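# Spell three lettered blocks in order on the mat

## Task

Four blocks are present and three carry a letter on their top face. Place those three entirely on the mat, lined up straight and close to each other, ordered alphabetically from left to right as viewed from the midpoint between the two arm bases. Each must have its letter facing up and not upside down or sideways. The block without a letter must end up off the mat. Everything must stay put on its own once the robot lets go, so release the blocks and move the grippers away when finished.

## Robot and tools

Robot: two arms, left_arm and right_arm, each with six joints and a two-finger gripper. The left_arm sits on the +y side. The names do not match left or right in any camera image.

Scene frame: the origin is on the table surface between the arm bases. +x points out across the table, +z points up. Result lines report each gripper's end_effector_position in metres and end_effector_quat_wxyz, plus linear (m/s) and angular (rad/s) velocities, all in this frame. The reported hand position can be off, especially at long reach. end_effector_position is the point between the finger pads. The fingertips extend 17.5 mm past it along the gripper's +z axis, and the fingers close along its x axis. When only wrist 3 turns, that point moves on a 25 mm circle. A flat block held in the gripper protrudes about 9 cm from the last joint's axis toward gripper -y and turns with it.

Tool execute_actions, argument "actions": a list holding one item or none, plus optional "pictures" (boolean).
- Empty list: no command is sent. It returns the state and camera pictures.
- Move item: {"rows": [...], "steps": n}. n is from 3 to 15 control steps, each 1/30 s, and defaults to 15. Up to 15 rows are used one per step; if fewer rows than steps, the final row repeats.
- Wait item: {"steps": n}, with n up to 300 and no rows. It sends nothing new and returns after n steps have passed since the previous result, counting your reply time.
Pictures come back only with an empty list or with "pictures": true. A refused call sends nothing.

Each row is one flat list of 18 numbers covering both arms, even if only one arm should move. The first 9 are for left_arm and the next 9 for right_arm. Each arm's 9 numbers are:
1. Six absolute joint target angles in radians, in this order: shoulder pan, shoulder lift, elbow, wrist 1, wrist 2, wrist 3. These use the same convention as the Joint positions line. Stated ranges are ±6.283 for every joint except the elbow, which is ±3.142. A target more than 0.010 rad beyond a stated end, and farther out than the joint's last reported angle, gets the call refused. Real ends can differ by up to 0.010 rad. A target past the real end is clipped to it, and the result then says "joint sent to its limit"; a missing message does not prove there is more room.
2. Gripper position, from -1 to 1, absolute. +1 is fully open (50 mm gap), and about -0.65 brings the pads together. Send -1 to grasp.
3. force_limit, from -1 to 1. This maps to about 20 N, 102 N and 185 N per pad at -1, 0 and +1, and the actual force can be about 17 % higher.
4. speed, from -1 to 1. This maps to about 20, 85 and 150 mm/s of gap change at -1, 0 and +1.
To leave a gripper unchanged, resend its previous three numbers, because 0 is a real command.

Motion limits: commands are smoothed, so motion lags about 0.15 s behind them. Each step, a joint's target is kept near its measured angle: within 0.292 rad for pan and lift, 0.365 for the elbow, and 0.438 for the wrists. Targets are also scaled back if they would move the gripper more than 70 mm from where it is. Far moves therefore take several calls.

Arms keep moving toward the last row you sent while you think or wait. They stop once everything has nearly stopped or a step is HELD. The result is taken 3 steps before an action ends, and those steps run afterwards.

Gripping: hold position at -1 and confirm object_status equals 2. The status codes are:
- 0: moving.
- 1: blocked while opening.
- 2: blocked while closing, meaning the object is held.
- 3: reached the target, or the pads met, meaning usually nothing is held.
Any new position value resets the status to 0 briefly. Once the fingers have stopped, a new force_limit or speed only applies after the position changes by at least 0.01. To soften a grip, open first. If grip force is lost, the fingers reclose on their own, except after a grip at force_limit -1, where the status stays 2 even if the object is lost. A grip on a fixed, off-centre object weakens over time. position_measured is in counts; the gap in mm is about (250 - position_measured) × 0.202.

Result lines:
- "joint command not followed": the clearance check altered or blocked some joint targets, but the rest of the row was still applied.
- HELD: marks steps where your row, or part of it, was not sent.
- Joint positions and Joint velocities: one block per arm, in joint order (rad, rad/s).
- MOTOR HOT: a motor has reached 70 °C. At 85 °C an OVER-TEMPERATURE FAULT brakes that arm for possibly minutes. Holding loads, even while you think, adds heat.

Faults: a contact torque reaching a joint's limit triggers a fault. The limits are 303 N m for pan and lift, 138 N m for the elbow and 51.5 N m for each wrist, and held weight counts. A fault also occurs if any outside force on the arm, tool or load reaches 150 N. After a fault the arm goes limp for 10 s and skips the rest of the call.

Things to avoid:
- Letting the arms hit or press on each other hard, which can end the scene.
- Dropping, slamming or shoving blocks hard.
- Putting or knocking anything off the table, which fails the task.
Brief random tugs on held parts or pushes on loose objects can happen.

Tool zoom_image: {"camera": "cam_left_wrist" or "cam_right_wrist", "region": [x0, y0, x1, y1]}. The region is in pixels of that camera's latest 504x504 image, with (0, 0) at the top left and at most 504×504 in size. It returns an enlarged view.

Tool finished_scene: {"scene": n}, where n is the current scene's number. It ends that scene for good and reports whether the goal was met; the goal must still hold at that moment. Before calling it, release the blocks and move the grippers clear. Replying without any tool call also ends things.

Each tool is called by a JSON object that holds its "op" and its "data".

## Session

{"op": "execute_actions", "data": {"actions": []}}

Scene clock: 0.00 s of 7600.00 s.
left_arm: end_effector_position=(+0.2629, +0.4495, +0.1972) position_measured=3 object_status=3 end_effector_quat_wxyz=(-0.400, +0.801, +0.362, -0.260) end_effector_velocity=(+0.000, +0.000, -0.000) end_effector_angular_velocity=(+0.000, -0.000, -0.001) | right_arm: end_effector_position=(+0.4961, -0.4544, +0.1251) position_measured=3 object_status=3 end_effector_quat_wxyz=(-0.288, +0.758, -0.449, -0.376) end_effector_velocity=(-0.000, -0.000, -0.000) end_effector_angular_velocity=(-0.000, +0.001, -0.000)
Joint positions: left_arm=[ 2.228 -1.435  2.137 -1.302 -1.835 -0.024] | right_arm=[ 2.482 -1.419  2.251 -1.47  -1.183  1.726]
Joint velocities: left_arm=[-0.    -0.     0.     0.     0.001  0.   ] | right_arm=[-0.001  0.     0.    -0.    -0.001  0.   ]

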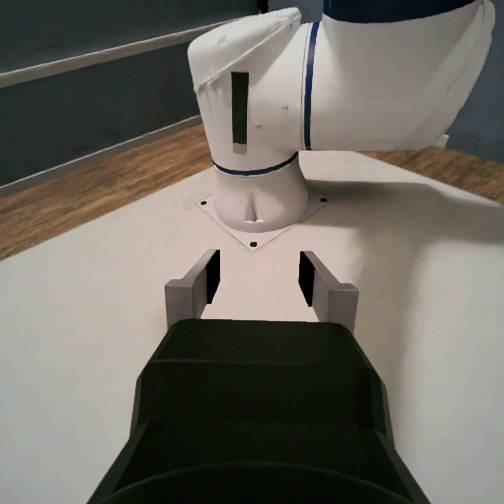

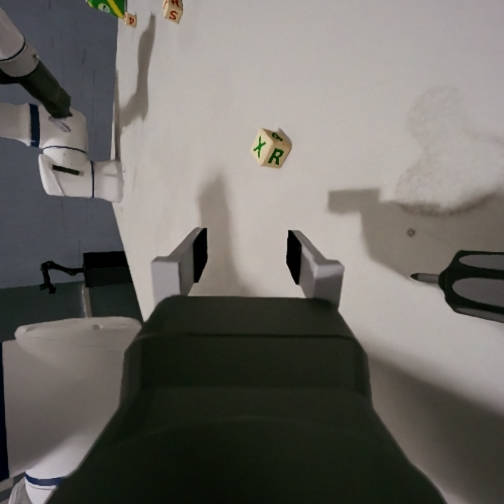

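{"op": "execute_actions", "data": {"actions": [{"rows":[[2.45,-1.75,1.65,-1.47,-1.571,2.478,1,-0.3,0,3.2,-1.75,1.65,-1.47,-1.571,3.141,1,-0.3,0]],"steps":15}]}}

{"op": "execute_actions", "data": {"actions": [{"steps":55}], "pictures": true}}

Scene clock: 0.53 s of 7600.00 s.
left_arm: end_effector_position=(+0.3904, +0.4236, +0.3050) position_measured=3 object_status=3 end_effector_quat_wxyz=(-0.211, +0.913, +0.289, -0.196) end_effector_velocity=(+0.290, -0.032, +0.334) end_effector_angular_velocity=(-0.852, -0.629, -0.493) | right_arm: end_effector_position=(+0.5784, -0.4857, +0.2605) position_measured=3 object_status=3 end_effector_quat_wxyz=(-0.104, +0.838, -0.470, -0.257) end_effector_velocity=(+0.214, +0.015, +0.383) end_effector_angular_velocity=(-0.899, -0.312, +0.041)
Joint positions: left_arm=[ 2.325 -1.571  1.943 -1.375 -1.72   0.214] | right_arm=[ 2.673 -1.583  2.012 -1.47  -1.378  2.012]
Joint velocities: left_arm=[ 0.21  -0.299 -0.49  -0.157  0.247  0.683] | right_arm=[ 0.459 -0.281 -0.573  0.    -0.323  0.687]
Steps of this call (steps 1 to 4: nothing new was sent; steps 5 to 16: the first 12 steps of this action). Readings (joint positions | what the end effector reports):
5: left_arm=[2.230 -1.438 2.135 -1.303 -1.833 -0.020] | right_arm=[2.485 -1.422 2.247 -1.470 -1.187 1.730] | left_arm position_measured=3 object_status=3 | right_arm position_measured=3 object_status=3
6: left_arm=[2.241 -1.453 2.121 -1.312 -1.818 0.004] | right_arm=[2.503 -1.439 2.230 -1.469 -1.212 1.758] | left_arm position_measured=3 object_status=3 | right_arm position_measured=3 object_status=3
8: left_arm=[2.262 -1.481 2.079 -1.327 -1.795 0.045] | right_arm=[2.541 -1.479 2.175 -1.470 -1.259 1.815] | left_arm position_measured=3 object_status=3 | right_arm position_measured=3 object_status=3
12: left_arm=[2.296 -1.530 2.011 -1.353 -1.754 0.127] | right_arm=[2.609 -1.539 2.092 -1.470 -1.328 1.916] | left_arm position_measured=3 object_status=3 | right_arm position_measured=3 object_status=3
16: the state above

Scene clock: 2.37 s of 7600.00 s.
left_arm: end_effector_position=(+0.5598, +0.4326, +0.5617) position_measured=3 object_status=3 end_effector_quat_wxyz=(+0.000, +0.707, -0.707, -0.000) end_effector_velocity=(-0.000, -0.000, -0.000) end_effector_angular_velocity=(+0.001, -0.000, -0.003) | right_arm: end_effector_position=(+0.6369, -0.2880, +0.5617) position_measured=3 object_status=3 end_effector_quat_wxyz=(+0.000, +0.707, -0.707, -0.000) end_effector_velocity=(+0.000, +0.000, -0.000) end_effector_angular_velocity=(+0.000, +0.000, +0.001)
Joint positions: left_arm=[ 2.45  -1.75   1.65  -1.47  -1.571  2.478] | right_arm=[ 3.2   -1.75   1.65  -1.47  -1.571  3.141]
Joint velocities: left_arm=[-0.001 -0.001  0.001  0.     0.001  0.003] | right_arm=[ 0.     0.    -0.    -0.     0.    -0.001]
Kept back: nothing.
Steps of this call (steps 1 to 3: the last 3 steps of your previous action; steps 4 to 55: the robot went on to your last target). Readings (joint positions | what the end effector reports):
1: left_arm=[2.332 -1.581 1.927 -1.381 -1.711 0.237] | right_arm=[2.688 -1.592 1.993 -1.470 -1.389 2.035] | left_arm position_measured=3 object_status=3 | right_arm position_measured=3 object_status=3
2: left_arm=[2.339 -1.591 1.910 -1.386 -1.703 0.262] | right_arm=[2.704 -1.601 1.974 -1.470 -1.399 2.058] | left_arm position_measured=3 object_status=3 | right_arm position_measured=3 object_status=3
4: left_arm=[2.352 -1.611 1.879 -1.396 -1.687 0.316] | right_arm=[2.736 -1.618 1.937 -1.470 -1.419 2.108] | left_arm position_measured=3 object_status=3 | right_arm position_measured=3 object_status=3
8: left_arm=[2.379 -1.648 1.817 -1.416 -1.656 0.441] | right_arm=[2.809 -1.649 1.869 -1.470 -1.455 2.217] | left_arm position_measured=3 object_status=3 | right_arm position_measured=3 object_status=3
55: the state above

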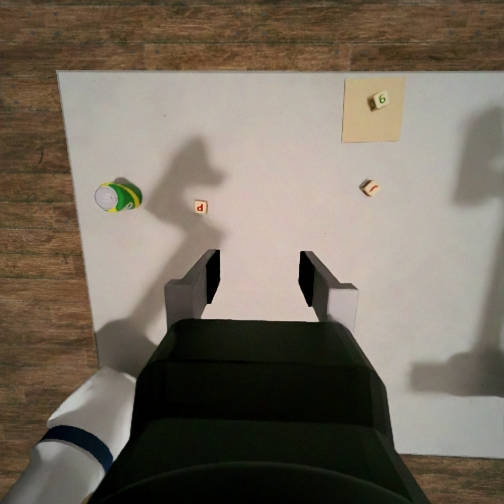

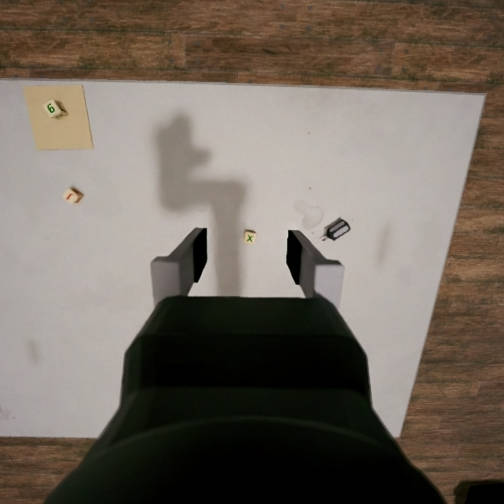

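{"op": "zoom_image", "data": {"camera": "cam_left_wrist", "region": [180,60,420,230]}}

{"op": "zoom_image", "data": {"camera": "cam_right_wrist", "region": [220,210,280,270]}}

{"op": "zoom_image", "data": {"camera": "cam_left_wrist", "region": [340,160,400,220]}}

Region (180, 60, 420, 230) of cam_left_wrist's 504x504 image, scaled by 2.100, with more detail than that image has; it fills the top 357 rows of this view, and the rest is white.

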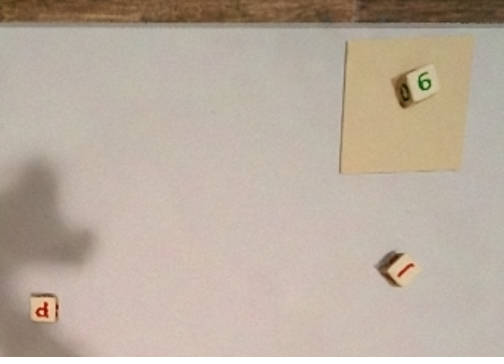

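Region (220, 210, 280, 270) of cam_right_wrist's 504x504 image, scaled by 8.400, with more detail than that image has.

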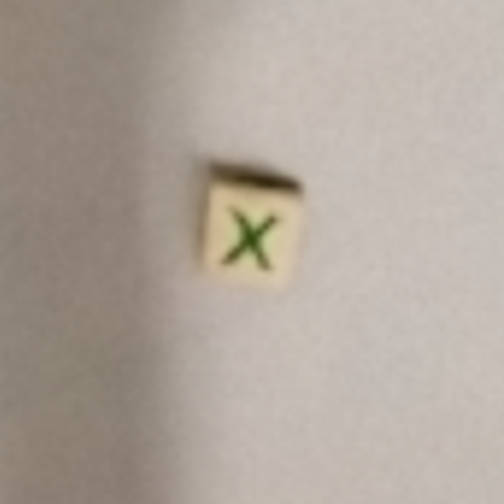

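Region (340, 160, 400, 220) of cam_left_wrist's 504x504 image, scaled by 8.400, with more detail than that image has.

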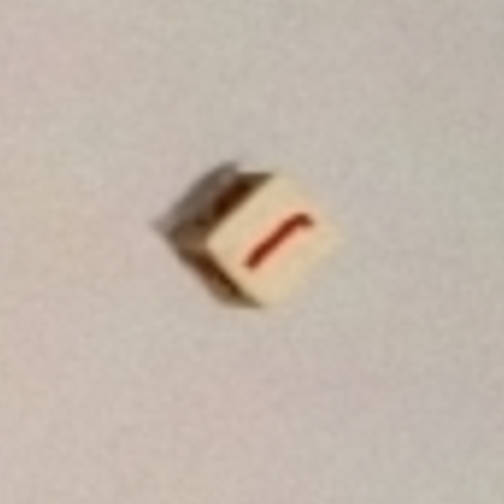

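{"op": "execute_actions", "data": {"actions": [{"rows":[[2.664,-1.5346,2.2709,-2.3071,-1.571,1.121,1,-0.3,0,3.714,-0.9912,1.5117,-2.0913,-1.571,3.325,1,-0.3,0]],"steps":15}]}}

{"op": "execute_actions", "data": {"actions": [{"steps":48}], "pictures": true}}

Scene clock: 3.13 s of 7600.00 s.
left_arm: end_effector_position=(+0.6039, +0.4747, +0.4013) position_measured=3 object_status=3 end_effector_quat_wxyz=(+0.001, +0.811, -0.584, -0.027) end_effector_velocity=(+0.043, +0.134, -0.429) end_effector_angular_velocity=(+0.081, +0.060, +0.870) | right_arm: end_effector_position=(+0.7464, -0.1626, +0.5340) position_measured=3 object_status=3 end_effector_quat_wxyz=(-0.059, +0.735, -0.674, +0.045) end_effector_velocity=(+0.204, +0.374, -0.139) end_effector_angular_velocity=(+0.069, -0.250, +0.290)
Joint positions: left_arm=[ 2.541 -1.658  1.842 -1.701 -1.571  2.247] | right_arm=[ 3.374 -1.576  1.585 -1.728 -1.571  3.227]
Joint velocities: left_arm=[ 0.201  0.203  0.562 -0.67  -0.    -0.67 ] | right_arm=[ 0.447  0.449 -0.119 -0.588  0.001  0.159]
Steps of this call (steps 1 to 11: the robot went on to your last target; steps 12 to 23: the first 12 steps of this action). Readings (joint positions | what the end effector reports):
12: left_arm=[2.452 -1.748 1.653 -1.474 -1.571 2.474] | right_arm=[3.203 -1.747 1.649 -1.474 -1.571 3.143] | left_arm position_measured=3 object_status=3 | right_arm position_measured=3 object_status=3
13: left_arm=[2.462 -1.740 1.668 -1.496 -1.571 2.453] | right_arm=[3.220 -1.731 1.640 -1.500 -1.571 3.154] | left_arm position_measured=3 object_status=3 | right_arm position_measured=3 object_status=3
15: left_arm=[2.480 -1.720 1.702 -1.533 -1.571 2.416] | right_arm=[3.252 -1.699 1.626 -1.547 -1.571 3.173] | left_arm position_measured=3 object_status=3 | right_arm position_measured=3 object_status=3
19: left_arm=[2.512 -1.688 1.769 -1.613 -1.571 2.335] | right_arm=[3.314 -1.637 1.603 -1.640 -1.571 3.203] | left_arm position_measured=3 object_status=3 | right_arm position_measured=3 object_status=3
23: the state above

Scene clock: 4.73 s of 7600.00 s.
left_arm: end_effector_position=(+0.5559, +0.5877, +0.1308) position_measured=3 object_status=3 end_effector_quat_wxyz=(+0.000, +1.000, +0.000, -0.000) end_effector_velocity=(+0.000, -0.000, +0.000) end_effector_angular_velocity=(+0.001, -0.000, -0.000) | right_arm: end_effector_position=(+0.7999, +0.1640, +0.1308) position_measured=3 object_status=3 end_effector_quat_wxyz=(-0.000, +0.814, -0.582, +0.000) end_effector_velocity=(-0.002, +0.003, -0.005) end_effector_angular_velocity=(-0.001, +0.003, +0.002)
Joint positions: left_arm=[ 2.664 -1.535  2.271 -2.307 -1.571  1.121] | right_arm=[ 3.714 -0.992  1.512 -2.091 -1.571  3.325]
Joint velocities: left_arm=[-0.001  0.    -0.     0.     0.001 -0.   ] | right_arm=[ 0.003  0.005 -0.    -0.002  0.001  0.001]
Kept back: nothing.
Steps of this call (steps 1 to 3: the last 3 steps of your previous action; steps 4 to 48: the robot went on to your last target). Readings (joint positions | what the end effector reports):
1: left_arm=[2.548 -1.652 1.861 -1.724 -1.571 2.224] | right_arm=[3.389 -1.561 1.581 -1.748 -1.571 3.233] | left_arm position_measured=3 object_status=3 | right_arm position_measured=3 object_status=3
2: left_arm=[2.554 -1.645 1.881 -1.747 -1.571 2.201] | right_arm=[3.404 -1.546 1.577 -1.766 -1.571 3.238] | left_arm position_measured=3 object_status=3 | right_arm position_measured=3 object_status=3
4: left_arm=[2.567 -1.633 1.921 -1.796 -1.571 2.152] | right_arm=[3.434 -1.516 1.571 -1.799 -1.571 3.247] | left_arm position_measured=3 object_status=3 | right_arm position_measured=3 object_status=3
8: left_arm=[2.591 -1.609 2.007 -1.909 -1.571 2.039] | right_arm=[3.490 -1.455 1.559 -1.857 -1.571 3.262] | left_arm position_measured=3 object_status=3 | right_arm position_measured=3 object_status=3
48: the state above

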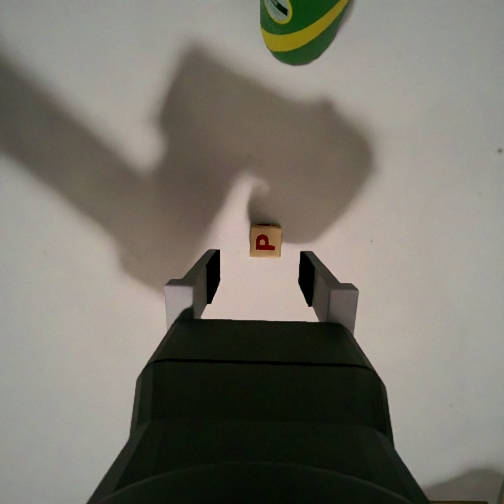

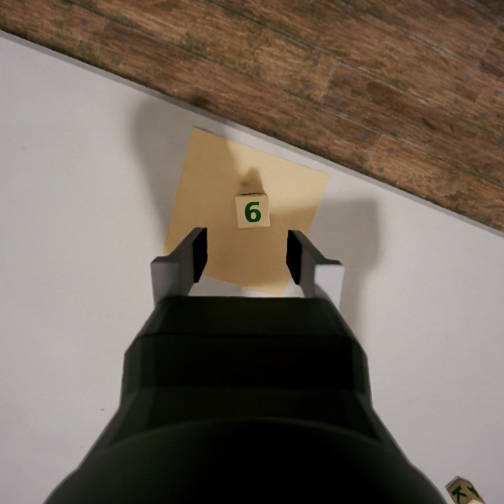

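{"op": "execute_actions", "data": {"actions": [{"rows":[[2.665,-1.512,2.279,-2.338,-1.571,1.125,1,-0.3,0,3.712,-0.978,1.517,-2.109,-1.571,3.31,1,-0.3,0],[2.666,-1.489,2.287,-2.369,-1.571,1.13,1,-0.3,0,3.710,-0.966,1.522,-2.127,-1.571,3.29,1,-0.3,0],[2.667,-1.466,2.295,-2.399,-1.571,1.135,1,-0.3,0,3.708,-0.953,1.527,-2.144,-1.571,3.27,1,-0.3,0],[2.668,-1.443,2.303,-2.430,-1.571,1.14,1,-0.3,0,3.7056,-0.940,1.532,-2.162,-1.571,3.247,1,-0.3,0],[2.668,-1.420,2.310,-2.461,-1.571,1.145,1,-0.3,0,3.7056,-0.928,1.537,-2.180,-1.571,3.247,1,-0.3,0],[2.668,-1.396,2.318,-2.492,-1.571,1.145,1,-0.3,0,3.7056,-0.915,1.542,-2.198,-1.571,3.247,1,-0.3,0],[2.668,-1.373,2.325,-2.522,-1.571,1.145,1,-0.3,0,3.7056,-0.902,1.547,-2.215,-1.571,3.247,1,-0.3,0],[2.668,-1.3501,2.3325,-2.5532,-1.571,1.145,1,-0.3,0,3.7056,-0.8893,1.5516,-2.2331,-1.571,3.247,1,-0.3,0]],"steps":15}]}}

{"op": "execute_actions", "data": {"actions": [{"rows":[[2.668,-1.3501,2.3325,-2.5532,-1.571,1.145,1,-0.3,0,3.7056,-0.8893,1.5516,-2.2331,-1.571,3.247,1,-0.3,0],[2.668,-1.3501,2.3325,-2.5532,-1.571,1.145,-1,-0.3,0,3.7056,-0.8893,1.5516,-2.2331,-1.571,3.247,-1,-0.3,0]],"steps":15}], "pictures": true}}

Scene clock: 5.50 s of 7600.00 s.
left_arm: end_effector_position=(+0.5627, +0.5871, +0.0371) position_measured=3 object_status=3 end_effector_quat_wxyz=(+0.000, +1.000, -0.009, -0.000) end_effector_velocity=(-0.000, +0.002, -0.111) end_effector_angular_velocity=(-0.001, -0.005, -0.012) | right_arm: end_effector_position=(+0.8089, +0.1625, +0.0385) position_measured=3 object_status=3 end_effector_quat_wxyz=(+0.000, +0.832, -0.554, +0.000) end_effector_velocity=(+0.007, -0.001, -0.105) end_effector_angular_velocity=(+0.005, -0.009, +0.035)
Joint positions: left_arm=[ 2.668 -1.372  2.325 -2.524 -1.571  1.143] | right_arm=[ 3.706 -0.901  1.547 -2.216 -1.571  3.251]
Joint velocities: left_arm=[ 0.002  0.2    0.064 -0.269  0.001  0.014] | right_arm=[-0.006  0.106  0.039 -0.155 -0.    -0.041]
Steps of this call (steps 1 to 11: the robot went on to your last target; steps 12 to 23: the first 12 steps of this action). Readings (joint positions | what the end effector reports):
12: left_arm=[2.664 -1.534 2.271 -2.309 -1.571 1.121] | right_arm=[3.714 -0.991 1.512 -2.092 -1.571 3.325] | left_arm position_measured=3 object_status=3 | right_arm position_measured=3 object_status=3
13: left_arm=[2.664 -1.527 2.273 -2.318 -1.571 1.122] | right_arm=[3.714 -0.987 1.512 -2.098 -1.571 3.320] | left_arm position_measured=3 object_status=3 | right_arm position_measured=3 object_status=3
15: left_arm=[2.665 -1.502 2.283 -2.352 -1.571 1.127] | right_arm=[3.712 -0.973 1.519 -2.117 -1.571 3.299] | left_arm position_measured=3 object_status=3 | right_arm position_measured=3 object_status=3
19: left_arm=[2.667 -1.426 2.308 -2.452 -1.571 1.139] | right_arm=[3.707 -0.931 1.535 -2.175 -1.571 3.262] | left_arm position_measured=3 object_status=3 | right_arm position_measured=3 object_status=3
23: the state above

Scene clock: 6.00 s of 7600.00 s.
left_arm: end_effector_position=(+0.5624, +0.5874, +0.0250) position_measured=107 object_status=0 end_effector_quat_wxyz=(+0.000, +1.000, -0.010, +0.000) end_effector_velocity=(-0.000, +0.000, -0.001) end_effector_angular_velocity=(-0.000, -0.000, +0.001) | right_arm: end_effector_position=(+0.8092, +0.1623, +0.0265) position_measured=106 object_status=0 end_effector_quat_wxyz=(-0.000, +0.833, -0.553, +0.000) end_effector_velocity=(-0.000, +0.000, -0.002) end_effector_angular_velocity=(-0.000, +0.001, +0.002)
Joint positions: left_arm=[ 2.668 -1.35   2.332 -2.553 -1.571  1.145] | right_arm=[ 3.706 -0.89   1.551 -2.233 -1.571  3.247]
Joint velocities: left_arm=[ 0.001  0.002  0.001 -0.003 -0.    -0.   ] | right_arm=[ 0.     0.002  0.001 -0.002  0.    -0.002]
Steps of this call (steps 1 to 3: the last 3 steps of your previous action; steps 4 to 15: the first 12 steps of this action). Readings (joint positions | what the end effector reports):
4: left_arm=[2.668 -1.357 2.330 -2.545 -1.571 1.145] | right_arm=[3.706 -0.893 1.550 -2.228 -1.571 3.248] | left_arm position_measured=3 object_status=3 | right_arm position_measured=3 object_status=3
5: left_arm=[2.668 -1.355 2.331 -2.547 -1.571 1.145] | right_arm=[3.706 -0.892 1.551 -2.229 -1.571 3.248] | left_arm position_measured=12 object_status=0 | right_arm position_measured=12 object_status=0
7: left_arm=[2.668 -1.353 2.332 -2.550 -1.571 1.145] | right_arm=[3.706 -0.891 1.551 -2.231 -1.571 3.248] | left_arm position_measured=40 object_status=0 | right_arm position_measured=40 object_status=0
11: left_arm=[2.668 -1.351 2.332 -2.552 -1.571 1.145] | right_arm=[3.706 -0.890 1.551 -2.233 -1.571 3.247] | left_arm position_measured=96 object_status=0 | right_arm position_measured=96 object_status=0
15: the state above

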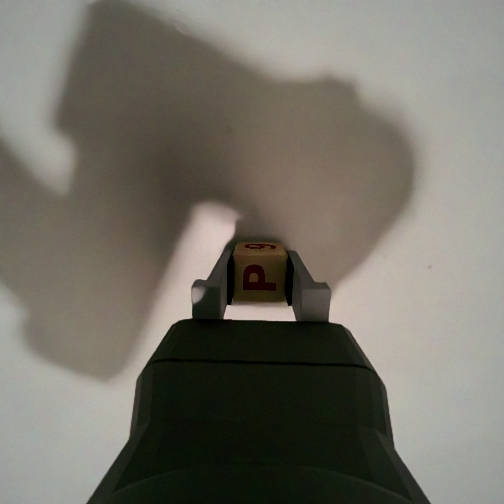

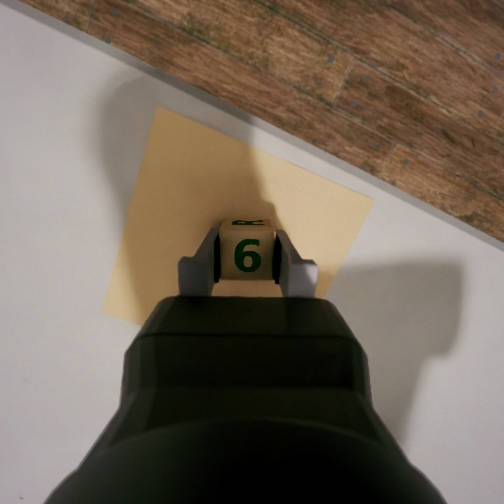

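{"op": "execute_actions", "data": {"actions": [{"rows":[[2.668,-1.373,2.325,-2.522,-1.571,1.145,-1,-0.3,0,3.7056,-0.902,1.547,-2.215,-1.571,3.247,-1,-0.3,0],[2.668,-1.396,2.318,-2.492,-1.571,1.145,-1,-0.3,0,3.7056,-0.915,1.542,-2.198,-1.571,3.247,-1,-0.3,0],[2.668,-1.420,2.310,-2.461,-1.571,1.25,-1,-0.3,0,3.7056,-0.928,1.537,-2.180,-1.571,3.247,-1,-0.3,0],[2.668,-1.443,2.303,-2.430,-1.571,1.4,-1,-0.3,0,3.7,-0.940,1.537,-2.168,-1.571,3.247,-1,-0.3,0],[2.668,-1.466,2.295,-2.399,-1.571,1.6,-1,-0.3,0,3.69,-0.95,1.55,-2.17,-1.571,3.247,-1,-0.3,0],[2.668,-1.489,2.287,-2.369,-1.571,3.962,-1,-0.3,0,3.51,-1.105,1.83,-2.295,-1.571,3.247,-1,-0.3,0]],"steps":15}]}}

{"op": "execute_actions", "data": {"actions": [{"rows":[[2.66,-1.47,2.26,-2.36,-1.571,3.962,-1,-0.3,0,3.3134,-1.267,2.1087,-2.4125,-1.571,3.247,-1,-0.3,0],[2.652,-1.455,2.24,-2.355,-1.571,3.962,-1,-0.3,0,3.3134,-1.267,2.1087,-2.4125,-1.571,3.247,-1,-0.3,0],[2.644,-1.44,2.22,-2.35,-1.571,3.962,-1,-0.3,0,3.3134,-1.267,2.1087,-2.4125,-1.571,3.247,-1,-0.3,0],[2.636,-1.425,2.20,-2.345,-1.571,3.962,-1,-0.3,0,3.3134,-1.267,2.1087,-2.4125,-1.571,3.247,-1,-0.3,0],[2.628,-1.41,2.18,-2.34,-1.571,3.962,-1,-0.3,0,3.3134,-1.267,2.1087,-2.4125,-1.571,3.247,-1,-0.3,0],[2.62,-1.395,2.16,-2.335,-1.571,3.962,-1,-0.3,0,3.3134,-1.267,2.1087,-2.4125,-1.571,3.247,-1,-0.3,0],[2.612,-1.38,2.14,-2.33,-1.571,3.962,-1,-0.3,0,3.3134,-1.267,2.1087,-2.4125,-1.571,3.247,-1,-0.3,0],[2.604,-1.365,2.12,-2.325,-1.571,3.962,-1,-0.3,0,3.3134,-1.267,2.1087,-2.4125,-1.571,3.247,-1,-0.3,0],[2.596,-1.35,2.10,-2.32,-1.571,3.962,-1,-0.3,0,3.3134,-1.267,2.1087,-2.4125,-1.571,3.247,-1,-0.3,0],[2.588,-1.335,2.08,-2.315,-1.571,3.962,-1,-0.3,0,3.3134,-1.267,2.1087,-2.4125,-1.571,3.247,-1,-0.3,0],[2.58,-1.32,2.06,-2.31,-1.571,3.962,-1,-0.3,0,3.3134,-1.267,2.1087,-2.4125,-1.571,3.247,-1,-0.3,0],[2.572,-1.305,2.04,-2.305,-1.571,3.962,-1,-0.3,0,3.3134,-1.267,2.1087,-2.4125,-1.571,3.247,-1,-0.3,0],[2.564,-1.29,2.02,-2.30,-1.571,3.962,-1,-0.3,0,3.3134,-1.267,2.1087,-2.4125,-1.571,3.247,-1,-0.3,0],[2.556,-1.275,2.0,-2.295,-1.571,3.962,-1,-0.3,0,3.3134,-1.267,2.1087,-2.4125,-1.571,3.247,-1,-0.3,0],[2.548,-1.26,1.98,-2.29,-1.571,3.962,-1,-0.3,0,3.3134,-1.267,2.1087,-2.4125,-1.571,3.247,-1,-0.3,0]],"steps":15}]}}

{"op": "execute_actions", "data": {"actions": [{"rows":[[2.47,-1.11,1.78,-2.24,-1.571,3.962,-1,-0.3,0,3.3134,-1.267,2.1087,-2.4125,-1.571,3.247,-1,-0.3,0],[2.47,-1.11,1.78,-2.24,-1.571,3.962,-1,-0.3,0,3.3134,-1.267,2.1087,-2.4125,-1.571,3.247,-1,-0.3,0],[2.47,-1.11,1.78,-2.24,-1.571,3.962,-1,-0.3,0,3.3134,-1.267,2.1087,-2.4125,-1.571,3.247,-1,-0.3,0],[2.47,-1.11,1.78,-2.24,-1.571,3.962,-1,-0.3,0,3.3134,-1.267,2.1087,-2.4125,-1.571,3.247,-1,-0.3,0],[2.47,-1.11,1.78,-2.24,-1.571,3.962,-1,-0.3,0,3.3134,-1.255,2.113,-2.429,-1.571,3.247,-1,-0.3,0],[2.47,-1.11,1.78,-2.24,-1.571,3.962,-1,-0.3,0,3.3134,-1.242,2.117,-2.446,-1.571,3.247,-1,-0.3,0],[2.403,-0.9758,1.5892,-2.1842,-1.571,3.962,-1,-0.3,0,3.3134,-1.229,2.121,-2.463,-1.571,3.247,-1,-0.3,0],[2.403,-0.9758,1.5892,-2.1842,-1.571,3.962,-1,-0.3,0,3.3134,-1.2157,2.1251,-2.4802,-1.571,3.247,-1,-0.3,0]],"steps":15}]}}

{"op": "execute_actions", "data": {"actions": [{"steps":12}]}}

Scene clock: 7.53 s of 7600.00 s.
left_arm: end_effector_position=(+0.5752, +0.5832, +0.0950) position_measured=107 object_status=2 end_effector_quat_wxyz=(+0.000, +0.949, -0.314, +0.000) end_effector_velocity=(+0.045, -0.035, +0.080) end_effector_angular_velocity=(+0.000, +0.001, -2.627) | right_arm: end_effector_position=(+0.8077, +0.0615, +0.0655) position_measured=106 object_status=2 end_effector_quat_wxyz=(+0.000, +0.806, -0.592, +0.000) end_effector_velocity=(-0.044, -0.448, +0.031) end_effector_angular_velocity=(+0.001, -0.002, -0.428)
Joint positions: left_arm=[ 2.668 -1.474  2.292 -2.389 -1.571  1.764] | right_arm=[ 3.611 -1.009  1.678 -2.24  -1.571  3.247]
Joint velocities: left_arm=[ 0.    -0.138 -0.045  0.185 -0.     2.627] | right_arm=[-0.428 -0.409  0.64  -0.233  0.     0.   ]
Steps of this call (steps 1 to 3: the last 3 steps of your previous action; steps 4 to 15: the robot went on to your last target; steps 16 to 34: nothing new was sent; steps 35 to 46: the first 12 steps of this action). Readings (joint positions | what the end effector reports):
35: left_arm=[2.668 -1.351 2.332 -2.552 -1.571 1.145] | right_arm=[3.706 -0.890 1.552 -2.233 -1.571 3.247] | left_arm position_measured=107 object_status=2 | right_arm position_measured=106 object_status=2
36: left_arm=[2.668 -1.357 2.331 -2.543 -1.571 1.145] | right_arm=[3.706 -0.893 1.551 -2.227 -1.571 3.247] | left_arm position_measured=107 object_status=2 | right_arm position_measured=106 object_status=2
38: left_arm=[2.668 -1.382 2.322 -2.510 -1.571 1.178] | right_arm=[3.705 -0.907 1.545 -2.208 -1.571 3.247] | left_arm position_measured=107 object_status=2 | right_arm position_measured=106 object_status=2
42: left_arm=[2.668 -1.438 2.304 -2.436 -1.571 1.425] | right_arm=[3.668 -0.954 1.593 -2.209 -1.571 3.247] | left_arm position_measured=107 object_status=2 | right_arm position_measured=106 object_status=2
46: the state above

Scene clock: 8.03 s of 7600.00 s.
left_arm: end_effector_position=(+0.6586, +0.4637, +0.1103) position_measured=107 object_status=2 end_effector_quat_wxyz=(-0.000, -0.496, +0.869, +0.000) end_effector_velocity=(+0.198, -0.374, +0.005) end_effector_angular_velocity=(-0.002, +0.000, -3.000) | right_arm: end_effector_position=(+0.7480, -0.1592, +0.0644) position_measured=106 object_status=2 end_effector_quat_wxyz=(+0.000, +0.732, -0.681, +0.000) end_effector_velocity=(-0.197, -0.410, -0.023) end_effector_angular_velocity=(+0.000, -0.001, -0.487)
Joint positions: left_arm=[ 2.6   -1.358  2.111 -2.323 -1.571  3.163] | right_arm=[ 3.379 -1.211  2.015 -2.374 -1.571  3.247]
Joint velocities: left_arm=[-0.231  0.432 -0.578  0.146 -0.     2.769] | right_arm=[-0.488 -0.411  0.692 -0.283  0.    -0.   ]
Steps of this call (steps 1 to 3: the last 3 steps of your previous action; steps 4 to 15: the first 12 steps of this action). Readings (joint positions | what the end effector reports):
4: left_arm=[2.668 -1.484 2.288 -2.375 -1.571 2.130] | right_arm=[3.552 -1.064 1.766 -2.272 -1.571 3.247] | left_arm position_measured=107 object_status=2 | right_arm position_measured=106 object_status=2
5: left_arm=[2.666 -1.481 2.281 -2.371 -1.571 2.223] | right_arm=[3.537 -1.077 1.788 -2.281 -1.571 3.247] | left_arm position_measured=107 object_status=2 | right_arm position_measured=106 object_status=2
7: left_arm=[2.657 -1.464 2.255 -2.362 -1.571 2.410] | right_arm=[3.506 -1.103 1.832 -2.299 -1.571 3.247] | left_arm position_measured=107 object_status=2 | right_arm position_measured=106 object_status=2
11: left_arm=[2.631 -1.415 2.188 -2.343 -1.571 2.786] | right_arm=[3.443 -1.157 1.922 -2.336 -1.571 3.247] | left_arm position_measured=107 object_status=2 | right_arm position_measured=106 object_status=2
15: the state above

Scene clock: 8.53 s of 7600.00 s.
left_arm: end_effector_position=(+0.7559, +0.2640, +0.0983) position_measured=107 object_status=2 end_effector_quat_wxyz=(-0.000, -0.118, +0.993, +0.000) end_effector_velocity=(+0.169, -0.415, -0.050) end_effector_angular_velocity=(-0.002, -0.002, -0.729) | right_arm: end_effector_position=(+0.7192, -0.2113, +0.0322) position_measured=106 object_status=2 end_effector_quat_wxyz=(+0.000, +0.710, -0.704, +0.000) end_effector_velocity=(-0.003, -0.005, -0.058) end_effector_angular_velocity=(+0.000, -0.002, -0.005)
Joint positions: left_arm=[ 2.473 -1.112  1.779 -2.236 -1.571  3.835] | right_arm=[ 3.314 -1.225  2.121 -2.467 -1.571  3.247]
Joint velocities: left_arm=[-0.259  0.507 -0.703  0.193 -0.     0.47 ] | right_arm=[-0.006  0.08   0.035 -0.118 -0.    -0.001]
Steps of this call (steps 1 to 3: the last 3 steps of your previous action; steps 4 to 15: the first 12 steps of this action). Readings (joint positions | what the end effector reports):
4: left_arm=[2.569 -1.299 2.032 -2.303 -1.571 3.530] | right_arm=[3.333 -1.250 2.081 -2.401 -1.571 3.247] | left_arm position_measured=107 object_status=2 | right_arm position_measured=106 object_status=2
5: left_arm=[2.561 -1.284 2.012 -2.298 -1.571 3.570] | right_arm=[3.328 -1.255 2.088 -2.404 -1.571 3.247] | left_arm position_measured=107 object_status=2 | right_arm position_measured=106 object_status=2
7: left_arm=[2.543 -1.249 1.966 -2.287 -1.571 3.645] | right_arm=[3.321 -1.260 2.097 -2.408 -1.571 3.247] | left_arm position_measured=107 object_status=2 | right_arm position_measured=106 object_status=2
11: left_arm=[2.507 -1.181 1.873 -2.263 -1.571 3.771] | right_arm=[3.316 -1.247 2.111 -2.436 -1.571 3.247] | left_arm position_measured=107 object_status=2 | right_arm position_measured=106 object_status=2
15: the state above

Scene clock: 8.93 s of 7600.00 s.
left_arm: end_effector_position=(+0.7917, +0.1560, +0.0813) position_measured=107 object_status=2 end_effector_quat_wxyz=(-0.000, -0.024, +1.000, -0.000) end_effector_velocity=(+0.012, -0.045, -0.008) end_effector_angular_velocity=(-0.000, -0.002, -0.076) | right_arm: end_effector_position=(+0.7187, -0.2118, +0.0259) position_measured=106 object_status=2 end_effector_quat_wxyz=(+0.000, +0.710, -0.705, +0.000) end_effector_velocity=(-0.000, +0.000, -0.001) end_effector_angular_velocity=(+0.000, -0.000, +0.001)
Joint positions: left_arm=[ 2.406 -0.982  1.598 -2.186 -1.571  3.956] | right_arm=[ 3.313 -1.216  2.125 -2.48  -1.571  3.247]
Joint velocities: left_arm=[-0.027  0.053 -0.075  0.021  0.001  0.049] | right_arm=[ 0.     0.002  0.001 -0.003 -0.    -0.001]
Kept back: nothing.
Steps of this call (steps 1 to 3: the last 3 steps of your previous action; steps 4 to 12: the robot went on to your last target). Readings (joint positions | what the end effector reports):
1: left_arm=[2.464 -1.095 1.755 -2.230 -1.571 3.851] | right_arm=[3.314 -1.222 2.122 -2.471 -1.571 3.247] | left_arm position_measured=107 object_status=2 | right_arm position_measured=106 object_status=2
2: left_arm=[2.455 -1.078 1.731 -2.223 -1.571 3.867] | right_arm=[3.314 -1.221 2.123 -2.473 -1.571 3.247] | left_arm position_measured=107 object_status=2 | right_arm position_measured=106 object_status=2
4: left_arm=[2.437 -1.044 1.683 -2.210 -1.571 3.899] | right_arm=[3.314 -1.218 2.124 -2.476 -1.571 3.247] | left_arm position_measured=107 object_status=2 | right_arm position_measured=106 object_status=2
8: left_arm=[2.413 -0.996 1.617 -2.192 -1.571 3.943] | right_arm=[3.313 -1.217 2.125 -2.479 -1.571 3.247] | left_arm position_measured=107 object_status=2 | right_arm position_measured=106 object_status=2
12: the state above

{"op": "execute_actions", "data": {"actions": [{"rows":[[2.403,-0.9758,1.5892,-2.1842,-1.571,3.962,-1,-0.3,0,3.3134,-1.2157,2.1251,-2.4802,-1.571,3.247,1,-0.3,0.5],[2.403,-0.9758,1.5892,-2.1842,-1.571,3.962,-1,-0.3,0,3.3134,-1.2157,2.1251,-2.4802,-1.571,3.247,1,-0.3,0.5],[2.403,-0.9758,1.5892,-2.1842,-1.571,3.962,-1,-0.3,0,3.3134,-1.2157,2.1251,-2.4802,-1.571,3.247,1,-0.3,0.5],[2.403,-0.9758,1.5892,-2.1842,-1.571,3.962,-1,-0.3,0,3.3134,-1.242,2.117,-2.446,-1.571,3.247,1,-0.3,0.5],[2.403,-0.9758,1.5892,-2.1842,-1.571,3.962,-1,-0.3,0,3.3134,-1.267,2.1087,-2.4125,-1.571,3.247,1,-0.3,0.5],[2.403,-0.9758,1.5892,-2.1842,-1.571,3.962,-1,-0.3,0,3.3134,-1.292,2.10,-2.379,-1.571,3.247,1,-0.3,0.5],[2.403,-0.9758,1.5892,-2.1842,-1.571,3.962,-1,-0.3,0,3.3134,-1.317,2.09,-2.344,-1.571,3.247,1,-0.3,0.5],[2.403,-0.9758,1.5892,-2.1842,-1.571,3.962,-1,-0.3,0,3.3134,-1.317,2.09,-2.344,-1.571,3.247,1,-0.3,0.5],[2.403,-0.9758,1.5892,-2.1842,-1.571,3.962,-1,-0.3,0,3.3134,-1.317,2.09,-2.344,-1.571,3.247,1,-0.3,0.5],[2.403,-0.9758,1.5892,-2.1842,-1.571,3.962,-1,-0.3,0,3.25,-1.51,2.29,-2.35,-1.571,3.28,1,-0.3,0.5],[2.403,-0.9758,1.5892,-2.1842,-1.571,3.962,-1,-0.3,0,3.25,-1.51,2.29,-2.35,-1.571,3.28,1,-0.3,0.5],[2.403,-0.9758,1.5892,-2.1842,-1.571,3.962,-1,-0.3,0,3.25,-1.51,2.29,-2.35,-1.571,3.28,1,-0.3,0.5],[2.403,-0.9758,1.5892,-2.1842,-1.571,3.962,-1,-0.3,0,3.25,-1.51,2.29,-2.35,-1.571,3.28,1,-0.3,0.5],[2.403,-0.9758,1.5892,-2.1842,-1.571,3.962,-1,-0.3,0,3.25,-1.51,2.29,-2.35,-1.571,3.28,1,-0.3,0.5],[2.403,-0.9758,1.5892,-2.1842,-1.571,3.962,-1,-0.3,0,3.194,-1.6982,2.4965,-2.3691,-1.571,3.305,1,-0.3,0.5]],"steps":15}], "pictures": true}}

Scene clock: 9.77 s of 7600.00 s.
left_arm: end_effector_position=(+0.7929, +0.1510, +0.0803) position_measured=107 object_status=2 end_effector_quat_wxyz=(-0.000, -0.020, +1.000, -0.000) end_effector_velocity=(-0.000, -0.000, +0.000) end_effector_angular_velocity=(-0.000, -0.000, -0.000) | right_arm: end_effector_position=(+0.6918, -0.2262, +0.0894) position_measured=3 object_status=0 end_effector_quat_wxyz=(+0.000, +0.701, -0.713, +0.000) end_effector_velocity=(-0.394, -0.194, +0.133) end_effector_angular_velocity=(-0.004, +0.033, -0.343)
Joint positions: left_arm=[ 2.403 -0.976  1.589 -2.184 -1.571  3.962] | right_arm=[ 3.297 -1.348  2.149 -2.372 -1.571  3.255]
Joint velocities: left_arm=[-0. -0. -0. -0. -0. -0.] | right_arm=[-0.225 -0.787  0.709  0.11  -0.     0.118]
Steps of this call (steps 1 to 13: the robot went on to your last target; steps 14 to 25: the first 12 steps of this action). Readings (joint positions | what the end effector reports):
14: left_arm=[2.403 -0.976 1.589 -2.184 -1.571 3.962] | right_arm=[3.313 -1.216 2.125 -2.480 -1.571 3.247] | left_arm position_measured=107 object_status=2 | right_arm position_measured=94 object_status=0
15: left_arm=[2.403 -0.976 1.589 -2.184 -1.571 3.962] | right_arm=[3.313 -1.216 2.125 -2.480 -1.571 3.247] | left_arm position_measured=107 object_status=2 | right_arm position_measured=75 object_status=0
17: left_arm=[2.403 -0.976 1.589 -2.184 -1.571 3.962] | right_arm=[3.313 -1.217 2.125 -2.479 -1.571 3.247] | left_arm position_measured=107 object_status=2 | right_arm position_measured=36 object_status=0
21: left_arm=[2.403 -0.976 1.589 -2.184 -1.571 3.962] | right_arm=[3.313 -1.270 2.107 -2.408 -1.571 3.247] | left_arm position_measured=107 object_status=2 | right_arm position_measured=3 object_status=0
25: the state above

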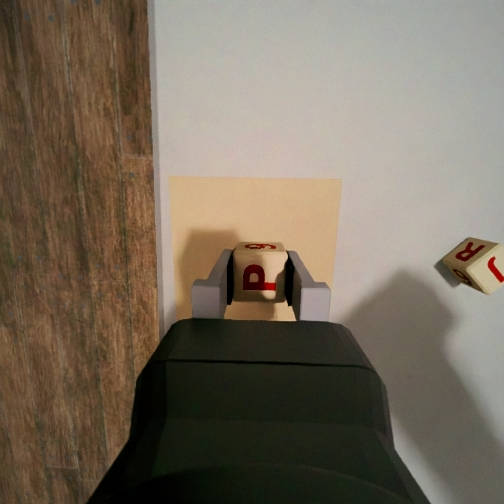

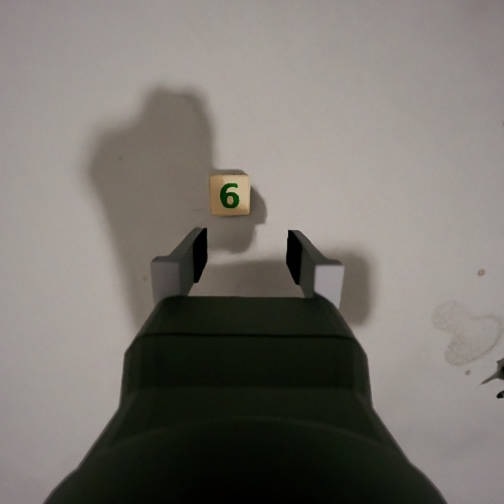

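{"op": "execute_actions", "data": {"actions": [{"rows":[[2.405,-0.968,1.5945,-2.1975,-1.571,3.964,-1,-0.3,0,3.194,-1.6982,2.4965,-2.3691,-1.571,3.305,1,-0.3,0.5],[2.408,-0.96,1.60,-2.211,-1.571,3.966,-1,-0.3,0,3.194,-1.6982,2.4965,-2.3691,-1.571,3.305,1,-0.3,0.5],[2.411,-0.952,1.605,-2.224,-1.571,3.969,-1,-0.3,0,3.194,-1.6982,2.4965,-2.3691,-1.571,3.305,1,-0.3,0.5],[2.414,-0.944,1.6106,-2.237,-1.571,3.972,-1,-0.3,0,3.194,-1.6982,2.4965,-2.3691,-1.571,3.305,1,-0.3,0.5],[2.4158,-0.936,1.616,-2.2505,-1.571,3.975,-1,-0.3,0,3.194,-1.6982,2.4965,-2.3691,-1.571,3.305,1,-0.3,0.5],[2.4158,-0.9283,1.6213,-2.2638,-1.571,3.975,-1,-0.3,0,3.194,-1.6982,2.4965,-2.3691,-1.571,3.305,1,-0.3,0.5]],"steps":15}]}}

{"op": "execute_actions", "data": {"actions": [{"steps":6}], "pictures": true}}

{"op": "zoom_image", "data": {"camera": "cam_right_wrist", "region": [200,170,300,270]}}

Scene clock: 10.40 s of 7600.00 s.
left_arm: end_effector_position=(+0.7959, +0.1630, +0.0315) position_measured=107 object_status=2 end_effector_quat_wxyz=(-0.000, -0.020, +1.000, -0.000) end_effector_velocity=(+0.001, +0.008, -0.037) end_effector_angular_velocity=(-0.001, -0.001, -0.000) | right_arm: end_effector_position=(+0.5030, -0.2940, +0.1013) position_measured=3 object_status=3 end_effector_quat_wxyz=(-0.000, -0.645, +0.764, -0.000) end_effector_velocity=(-0.030, -0.008, -0.005) end_effector_angular_velocity=(+0.000, +0.001, -0.024)
Joint positions: left_arm=[ 2.415 -0.932  1.619 -2.257 -1.571  3.974] | right_arm=[ 3.196 -1.692  2.49  -2.369 -1.571  3.304]
Joint velocities: left_arm=[ 0.007  0.034  0.023 -0.058 -0.     0.008] | right_arm=[-0.016 -0.052  0.054 -0.001  0.     0.008]
Steps of this call (steps 1 to 3: the last 3 steps of your previous action; steps 4 to 7: the robot went on to your last target; steps 8 to 19: the first 12 steps of this action). Readings (joint positions | what the end effector reports):
8: left_arm=[2.403 -0.975 1.589 -2.184 -1.571 3.962] | right_arm=[3.236 -1.555 2.350 -2.365 -1.571 3.285] | left_arm position_measured=107 object_status=2 | right_arm position_measured=3 object_status=3
9: left_arm=[2.403 -0.973 1.590 -2.188 -1.571 3.963] | right_arm=[3.229 -1.581 2.376 -2.366 -1.571 3.289] | left_arm position_measured=107 object_status=2 | right_arm position_measured=3 object_status=3
11: left_arm=[2.406 -0.964 1.597 -2.203 -1.571 3.965] | right_arm=[3.214 -1.631 2.427 -2.367 -1.571 3.296] | left_arm position_measured=107 object_status=2 | right_arm position_measured=3 object_status=3
15: left_arm=[2.413 -0.941 1.613 -2.242 -1.571 3.972] | right_arm=[3.200 -1.678 2.476 -2.369 -1.571 3.302] | left_arm position_measured=107 object_status=2 | right_arm position_measured=3 object_status=3
19: the state above

Scene clock: 10.60 s of 7600.00 s.
left_arm: end_effector_position=(+0.7962, +0.1636, +0.0286) position_measured=107 object_status=2 end_effector_quat_wxyz=(+0.000, -0.020, +1.000, -0.000) end_effector_velocity=(+0.000, +0.001, -0.005) end_effector_angular_velocity=(-0.002, -0.001, -0.000) | right_arm: end_effector_position=(+0.5002, -0.2946, +0.1009) position_measured=3 object_status=3 end_effector_quat_wxyz=(-0.000, -0.645, +0.765, -0.000) end_effector_velocity=(-0.005, -0.001, -0.001) end_effector_angular_velocity=(+0.000, +0.001, -0.002)
Joint positions: left_arm=[ 2.416 -0.929  1.621 -2.263 -1.571  3.975] | right_arm=[ 3.194 -1.697  2.496 -2.369 -1.571  3.305]
Joint velocities: left_arm=[ 0.001  0.004  0.004 -0.01  -0.001  0.001] | right_arm=[-0.002 -0.008  0.009 -0.     0.     0.   ]
Kept back: nothing.
Steps of this call (steps 1 to 3: the last 3 steps of your previous action; steps 4 to 6: the robot went on to your last target). Readings (joint positions | what the end effector reports):
1: left_arm=[2.415 -0.931 1.619 -2.259 -1.571 3.974] | right_arm=[3.195 -1.694 2.492 -2.369 -1.571 3.304] | left_arm position_measured=107 object_status=2 | right_arm position_measured=3 object_status=3
2: left_arm=[2.415 -0.930 1.620 -2.260 -1.571 3.975] | right_arm=[3.195 -1.695 2.493 -2.369 -1.571 3.305] | left_arm position_measured=107 object_status=2 | right_arm position_measured=3 object_status=3
4: left_arm=[2.416 -0.930 1.620 -2.262 -1.571 3.975] | right_arm=[3.194 -1.696 2.495 -2.369 -1.571 3.305] | left_arm position_measured=107 object_status=2 | right_arm position_measured=3 object_status=3
6: the state above

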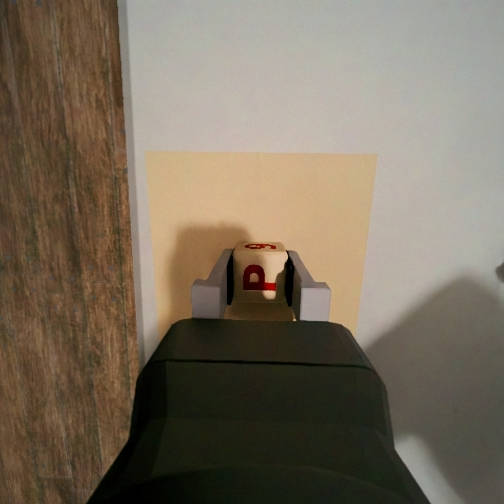

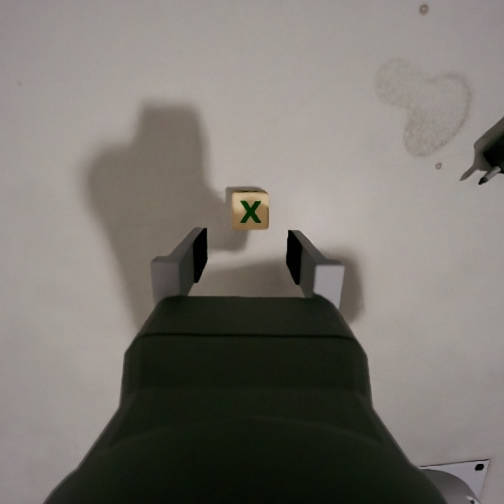

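Region (200, 170, 300, 270) of cam_right_wrist's 504x504 image, scaled by 5.040, with more detail than that image has.

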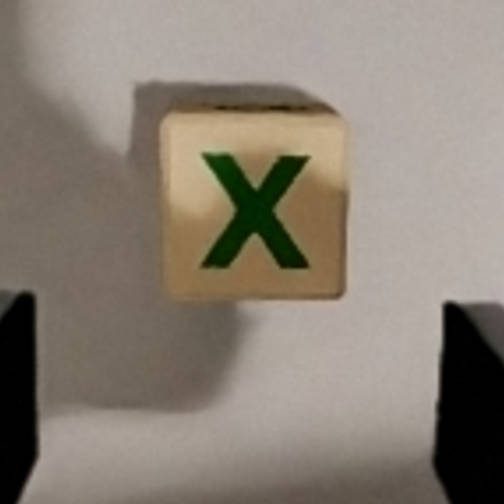

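{"op": "execute_actions", "data": {"actions": [{"rows":[[2.4158,-0.9283,1.6213,-2.2638,-1.571,3.975,1,-0.3,0.5,3.18,-1.69,2.49,-2.37,-1.571,3.1,1,-0.3,0.5],[2.4158,-0.9283,1.6213,-2.2638,-1.571,3.975,1,-0.3,0.5,3.165,-1.68,2.48,-2.372,-1.571,1.654,1,-0.3,0.5],[2.4158,-0.9283,1.6213,-2.2638,-1.571,3.975,1,-0.3,0.5,3.15,-1.67,2.473,-2.374,-1.571,1.654,1,-0.3,0.5],[2.4158,-0.942,1.615,-2.244,-1.571,3.975,1,-0.3,0.5,3.1231,-1.6574,2.4624,-2.3758,-1.571,1.654,1,-0.3,0.5],[2.4158,-0.956,1.609,-2.224,-1.571,3.975,1,-0.3,0.5,3.1231,-1.6574,2.4624,-2.3758,-1.571,1.654,1,-0.3,0.5],[2.4158,-0.970,1.603,-2.204,-1.571,3.975,1,-0.3,0.5,3.1231,-1.6574,2.4624,-2.3758,-1.571,1.654,1,-0.3,0.5],[2.4158,-0.984,1.597,-2.184,-1.571,3.975,1,-0.3,0.5,3.1231,-1.6574,2.4624,-2.3758,-1.571,1.654,1,-0.3,0.5],[2.4158,-0.998,1.588,-2.161,-1.571,3.975,1,-0.3,0.5,3.1231,-1.6574,2.4624,-2.3758,-1.571,1.654,1,-0.3,0.5],[2.4158,-0.998,1.588,-2.161,-1.571,3.8,1,-0.3,0.5,3.1231,-1.6574,2.4624,-2.3758,-1.571,1.654,1,-0.3,0.5],[2.405,-1.007,1.603,-2.167,-1.571,1.493,1,-0.3,0.5,3.1231,-1.6574,2.4624,-2.3758,-1.571,1.654,1,-0.3,0.5],[2.395,-1.017,1.618,-2.172,-1.571,1.493,1,-0.3,0.5,3.1231,-1.6574,2.4624,-2.3758,-1.571,1.654,1,-0.3,0.5],[2.384,-1.026,1.633,-2.178,-1.571,1.493,1,-0.3,0.5,3.1231,-1.6574,2.4624,-2.3758,-1.571,1.654,1,-0.3,0.5],[2.374,-1.036,1.648,-2.183,-1.571,1.493,1,-0.3,0.5,3.1231,-1.6574,2.4624,-2.3758,-1.571,1.654,1,-0.3,0.5],[2.363,-1.045,1.663,-2.189,-1.571,1.493,1,-0.3,0.5,3.1231,-1.6574,2.4624,-2.3758,-1.571,1.654,1,-0.3,0.5],[2.353,-1.054,1.678,-2.195,-1.571,1.493,1,-0.3,0.5,3.1231,-1.6574,2.4624,-2.3758,-1.571,1.654,1,-0.3,0.5]],"steps":15}]}}

{"op": "execute_actions", "data": {"actions": [{"rows":[[2.342,-1.064,1.693,-2.2,-1.571,1.493,1,-0.3,0.5,3.1231,-1.6574,2.4624,-2.3758,-1.571,1.654,1,-0.3,0.5],[2.331,-1.073,1.708,-2.206,-1.571,1.493,1,-0.3,0.5,3.1231,-1.6574,2.4624,-2.3758,-1.571,1.654,1,-0.3,0.5],[2.321,-1.083,1.723,-2.212,-1.571,1.493,1,-0.3,0.5,3.1231,-1.6574,2.4624,-2.3758,-1.571,1.654,1,-0.3,0.5],[2.31,-1.092,1.738,-2.217,-1.571,1.493,1,-0.3,0.5,3.1231,-1.6574,2.4624,-2.3758,-1.571,1.654,1,-0.3,0.5],[2.30,-1.101,1.753,-2.223,-1.571,1.493,1,-0.3,0.5,3.1231,-1.6574,2.4624,-2.3758,-1.571,1.654,1,-0.3,0.5],[2.289,-1.111,1.768,-2.229,-1.571,1.493,1,-0.3,0.5,3.1231,-1.6574,2.4624,-2.3758,-1.571,1.654,1,-0.3,0.5],[2.279,-1.12,1.783,-2.234,-1.571,1.493,1,-0.3,0.5,3.1231,-1.6574,2.4624,-2.3758,-1.571,1.654,1,-0.3,0.5],[2.268,-1.13,1.798,-2.24,-1.571,1.493,1,-0.3,0.5,3.1231,-1.6574,2.4624,-2.3758,-1.571,1.654,1,-0.3,0.5],[2.258,-1.139,1.813,-2.246,-1.571,1.493,1,-0.3,0.5,3.1231,-1.6574,2.4624,-2.3758,-1.571,1.654,1,-0.3,0.5],[2.247,-1.148,1.828,-2.251,-1.571,1.493,1,-0.3,0.5,3.1231,-1.6574,2.4624,-2.3758,-1.571,1.654,1,-0.3,0.5],[2.236,-1.158,1.843,-2.257,-1.571,1.493,1,-0.3,0.5,3.1231,-1.6574,2.4624,-2.3758,-1.571,1.654,1,-0.3,0.5],[2.226,-1.167,1.858,-2.262,-1.571,1.493,1,-0.3,0.5,3.1231,-1.6574,2.4624,-2.3758,-1.571,1.654,1,-0.3,0.5],[2.215,-1.176,1.874,-2.268,-1.571,1.493,1,-0.3,0.5,3.1231,-1.6574,2.4624,-2.3758,-1.571,1.654,1,-0.3,0.5],[2.2048,-1.1859,1.8888,-2.2737,-1.571,1.493,1,-0.3,0.5,3.1231,-1.6574,2.4624,-2.3758,-1.571,1.654,1,-0.3,0.5]],"steps":15}]}}

{"op": "execute_actions", "data": {"actions": [{"steps":20}], "pictures": true}}

Scene clock: 11.80 s of 7600.00 s.
left_arm: end_effector_position=(+0.7972, +0.1631, +0.0871) position_measured=3 object_status=0 end_effector_quat_wxyz=(+0.000, -0.088, +0.996, -0.000) end_effector_velocity=(-0.038, -0.028, +0.111) end_effector_angular_velocity=(-0.000, -0.000, +1.791) | right_arm: end_effector_position=(+0.5263, -0.3070, +0.1008) position_measured=3 object_status=3 end_effector_quat_wxyz=(+0.000, +0.877, -0.480, +0.000) end_effector_velocity=(-0.008, +0.025, -0.000) end_effector_angular_velocity=(-0.000, +0.001, +2.634)
Joint positions: left_arm=[ 2.413 -0.989  1.598 -2.18  -1.571  3.836] | right_arm=[ 3.13  -1.661  2.466 -2.375 -1.571  2.502]
Joint velocities: left_arm=[-0.087 -0.178  0.068  0.109  0.001 -1.878] | right_arm=[-0.062  0.035 -0.029 -0.006 -0.    -2.697]
Steps of this call (steps 1 to 15: the robot went on to your last target; steps 16 to 24: nothing new was sent; steps 25 to 36: the first 12 steps of this action). Readings (joint positions | what the end effector reports):
25: left_arm=[2.416 -0.928 1.621 -2.264 -1.571 3.975] | right_arm=[3.194 -1.698 2.496 -2.369 -1.571 3.300] | left_arm position_measured=95 object_status=0 | right_arm position_measured=3 object_status=3
26: left_arm=[2.416 -0.927 1.623 -2.264 -1.571 3.975] | right_arm=[3.192 -1.697 2.496 -2.369 -1.571 3.271] | left_arm position_measured=76 object_status=0 | right_arm position_measured=3 object_status=3
28: left_arm=[2.416 -0.928 1.622 -2.263 -1.571 3.975] | right_arm=[3.184 -1.692 2.492 -2.370 -1.571 3.166] | left_arm position_measured=37 object_status=0 | right_arm position_measured=3 object_status=3
32: left_arm=[2.416 -0.958 1.608 -2.220 -1.571 3.975] | right_arm=[3.147 -1.671 2.473 -2.374 -1.571 2.858] | left_arm position_measured=3 object_status=0 | right_arm position_measured=3 object_status=3
36: the state above

Scene clock: 12.30 s of 7600.00 s.
left_arm: end_effector_position=(+0.6757, +0.1390, +0.1019) position_measured=3 object_status=3 end_effector_quat_wxyz=(-0.000, -0.622, +0.783, -0.000) end_effector_velocity=(-0.292, +0.004, -0.000) end_effector_angular_velocity=(-0.001, +0.002, +2.441) | right_arm: end_effector_position=(+0.5128, -0.2992, +0.1008) position_measured=3 object_status=3 end_effector_quat_wxyz=(+0.000, +0.996, -0.090, +0.000) end_effector_velocity=(-0.004, +0.000, -0.000) end_effector_angular_velocity=(+0.001, +0.001, +0.167)
Joint positions: left_arm=[ 2.265 -1.132  1.802 -2.242 -1.571  2.52 ] | right_arm=[ 3.123 -1.657  2.462 -2.376 -1.571  1.672]
Joint velocities: left_arm=[-0.321 -0.284  0.451 -0.166 -0.001 -2.762] | right_arm=[-0.001  0.001 -0.    -0.     0.    -0.168]
Steps of this call (steps 1 to 3: the last 3 steps of your previous action; steps 4 to 15: the first 12 steps of this action). Readings (joint positions | what the end effector reports):
4: left_arm=[2.385 -1.022 1.634 -2.182 -1.571 3.529] | right_arm=[3.125 -1.659 2.463 -2.376 -1.571 2.131] | left_arm position_measured=3 object_status=3 | right_arm position_measured=3 object_status=3
5: left_arm=[2.375 -1.032 1.648 -2.186 -1.571 3.443] | right_arm=[3.125 -1.658 2.463 -2.376 -1.571 2.037] | left_arm position_measured=3 object_status=3 | right_arm position_measured=3 object_status=3
7: left_arm=[2.352 -1.053 1.679 -2.197 -1.571 3.264] | right_arm=[3.124 -1.658 2.463 -2.376 -1.571 1.868] | left_arm position_measured=3 object_status=3 | right_arm position_measured=3 object_status=3
11: left_arm=[2.308 -1.093 1.741 -2.219 -1.571 2.895] | right_arm=[3.123 -1.658 2.463 -2.376 -1.571 1.717] | left_arm position_measured=3 object_status=3 | right_arm position_measured=3 object_status=3
15: the state above

Scene clock: 12.97 s of 7600.00 s.
left_arm: end_effector_position=(+0.6125, +0.1548, +0.1006) position_measured=3 object_status=3 end_effector_quat_wxyz=(+0.000, +0.914, -0.407, -0.000) end_effector_velocity=(-0.002, +0.001, -0.000) end_effector_angular_velocity=(+0.001, -0.001, +0.062) | right_arm: end_effector_position=(+0.5124, -0.2992, +0.1008) position_measured=3 object_status=3 end_effector_quat_wxyz=(+0.000, +0.997, -0.080, +0.000) end_effector_velocity=(+0.000, +0.000, +0.000) end_effector_angular_velocity=(+0.000, -0.001, +0.000)
Joint positions: left_arm=[ 2.205 -1.186  1.889 -2.274 -1.571  1.5  ] | right_arm=[ 3.123 -1.657  2.462 -2.376 -1.571  1.654]
Joint velocities: left_arm=[-0.001 -0.001  0.002 -0.001  0.001 -0.063] | right_arm=[-0.    -0.001  0.     0.     0.    -0.   ]
Kept back: nothing.
Steps of this call (steps 1 to 3: the last 3 steps of your previous action; steps 4 to 20: the robot went on to your last target). Readings (joint positions | what the end effector reports):
1: left_arm=[2.254 -1.142 1.818 -2.247 -1.571 2.426] | right_arm=[3.123 -1.657 2.462 -2.376 -1.571 1.668] | left_arm position_measured=3 object_status=3 | right_arm position_measured=3 object_status=3
2: left_arm=[2.244 -1.151 1.833 -2.253 -1.571 2.332] | right_arm=[3.123 -1.657 2.462 -2.376 -1.571 1.664] | left_arm position_measured=3 object_status=3 | right_arm position_measured=3 object_status=3
4: left_arm=[2.226 -1.167 1.859 -2.262 -1.571 2.144] | right_arm=[3.123 -1.657 2.462 -2.376 -1.571 1.659] | left_arm position_measured=3 object_status=3 | right_arm position_measured=3 object_status=3
8: left_arm=[2.211 -1.180 1.880 -2.270 -1.571 1.770] | right_arm=[3.123 -1.657 2.462 -2.376 -1.571 1.656] | left_arm position_measured=3 object_status=3 | right_arm position_measured=3 object_status=3
20: the state above

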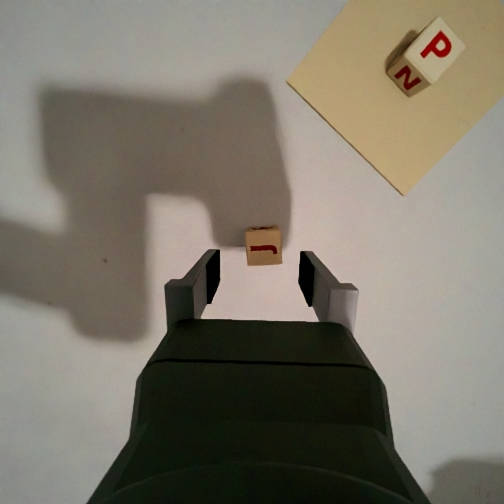

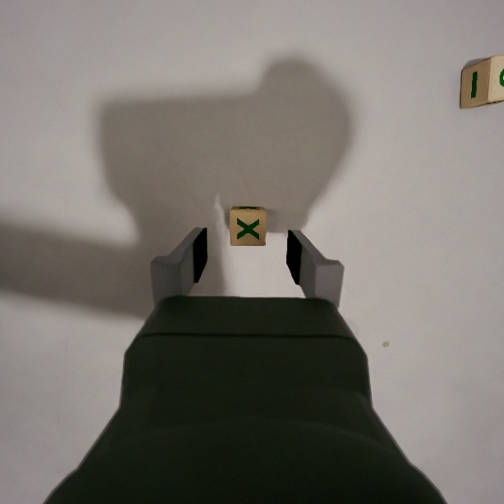

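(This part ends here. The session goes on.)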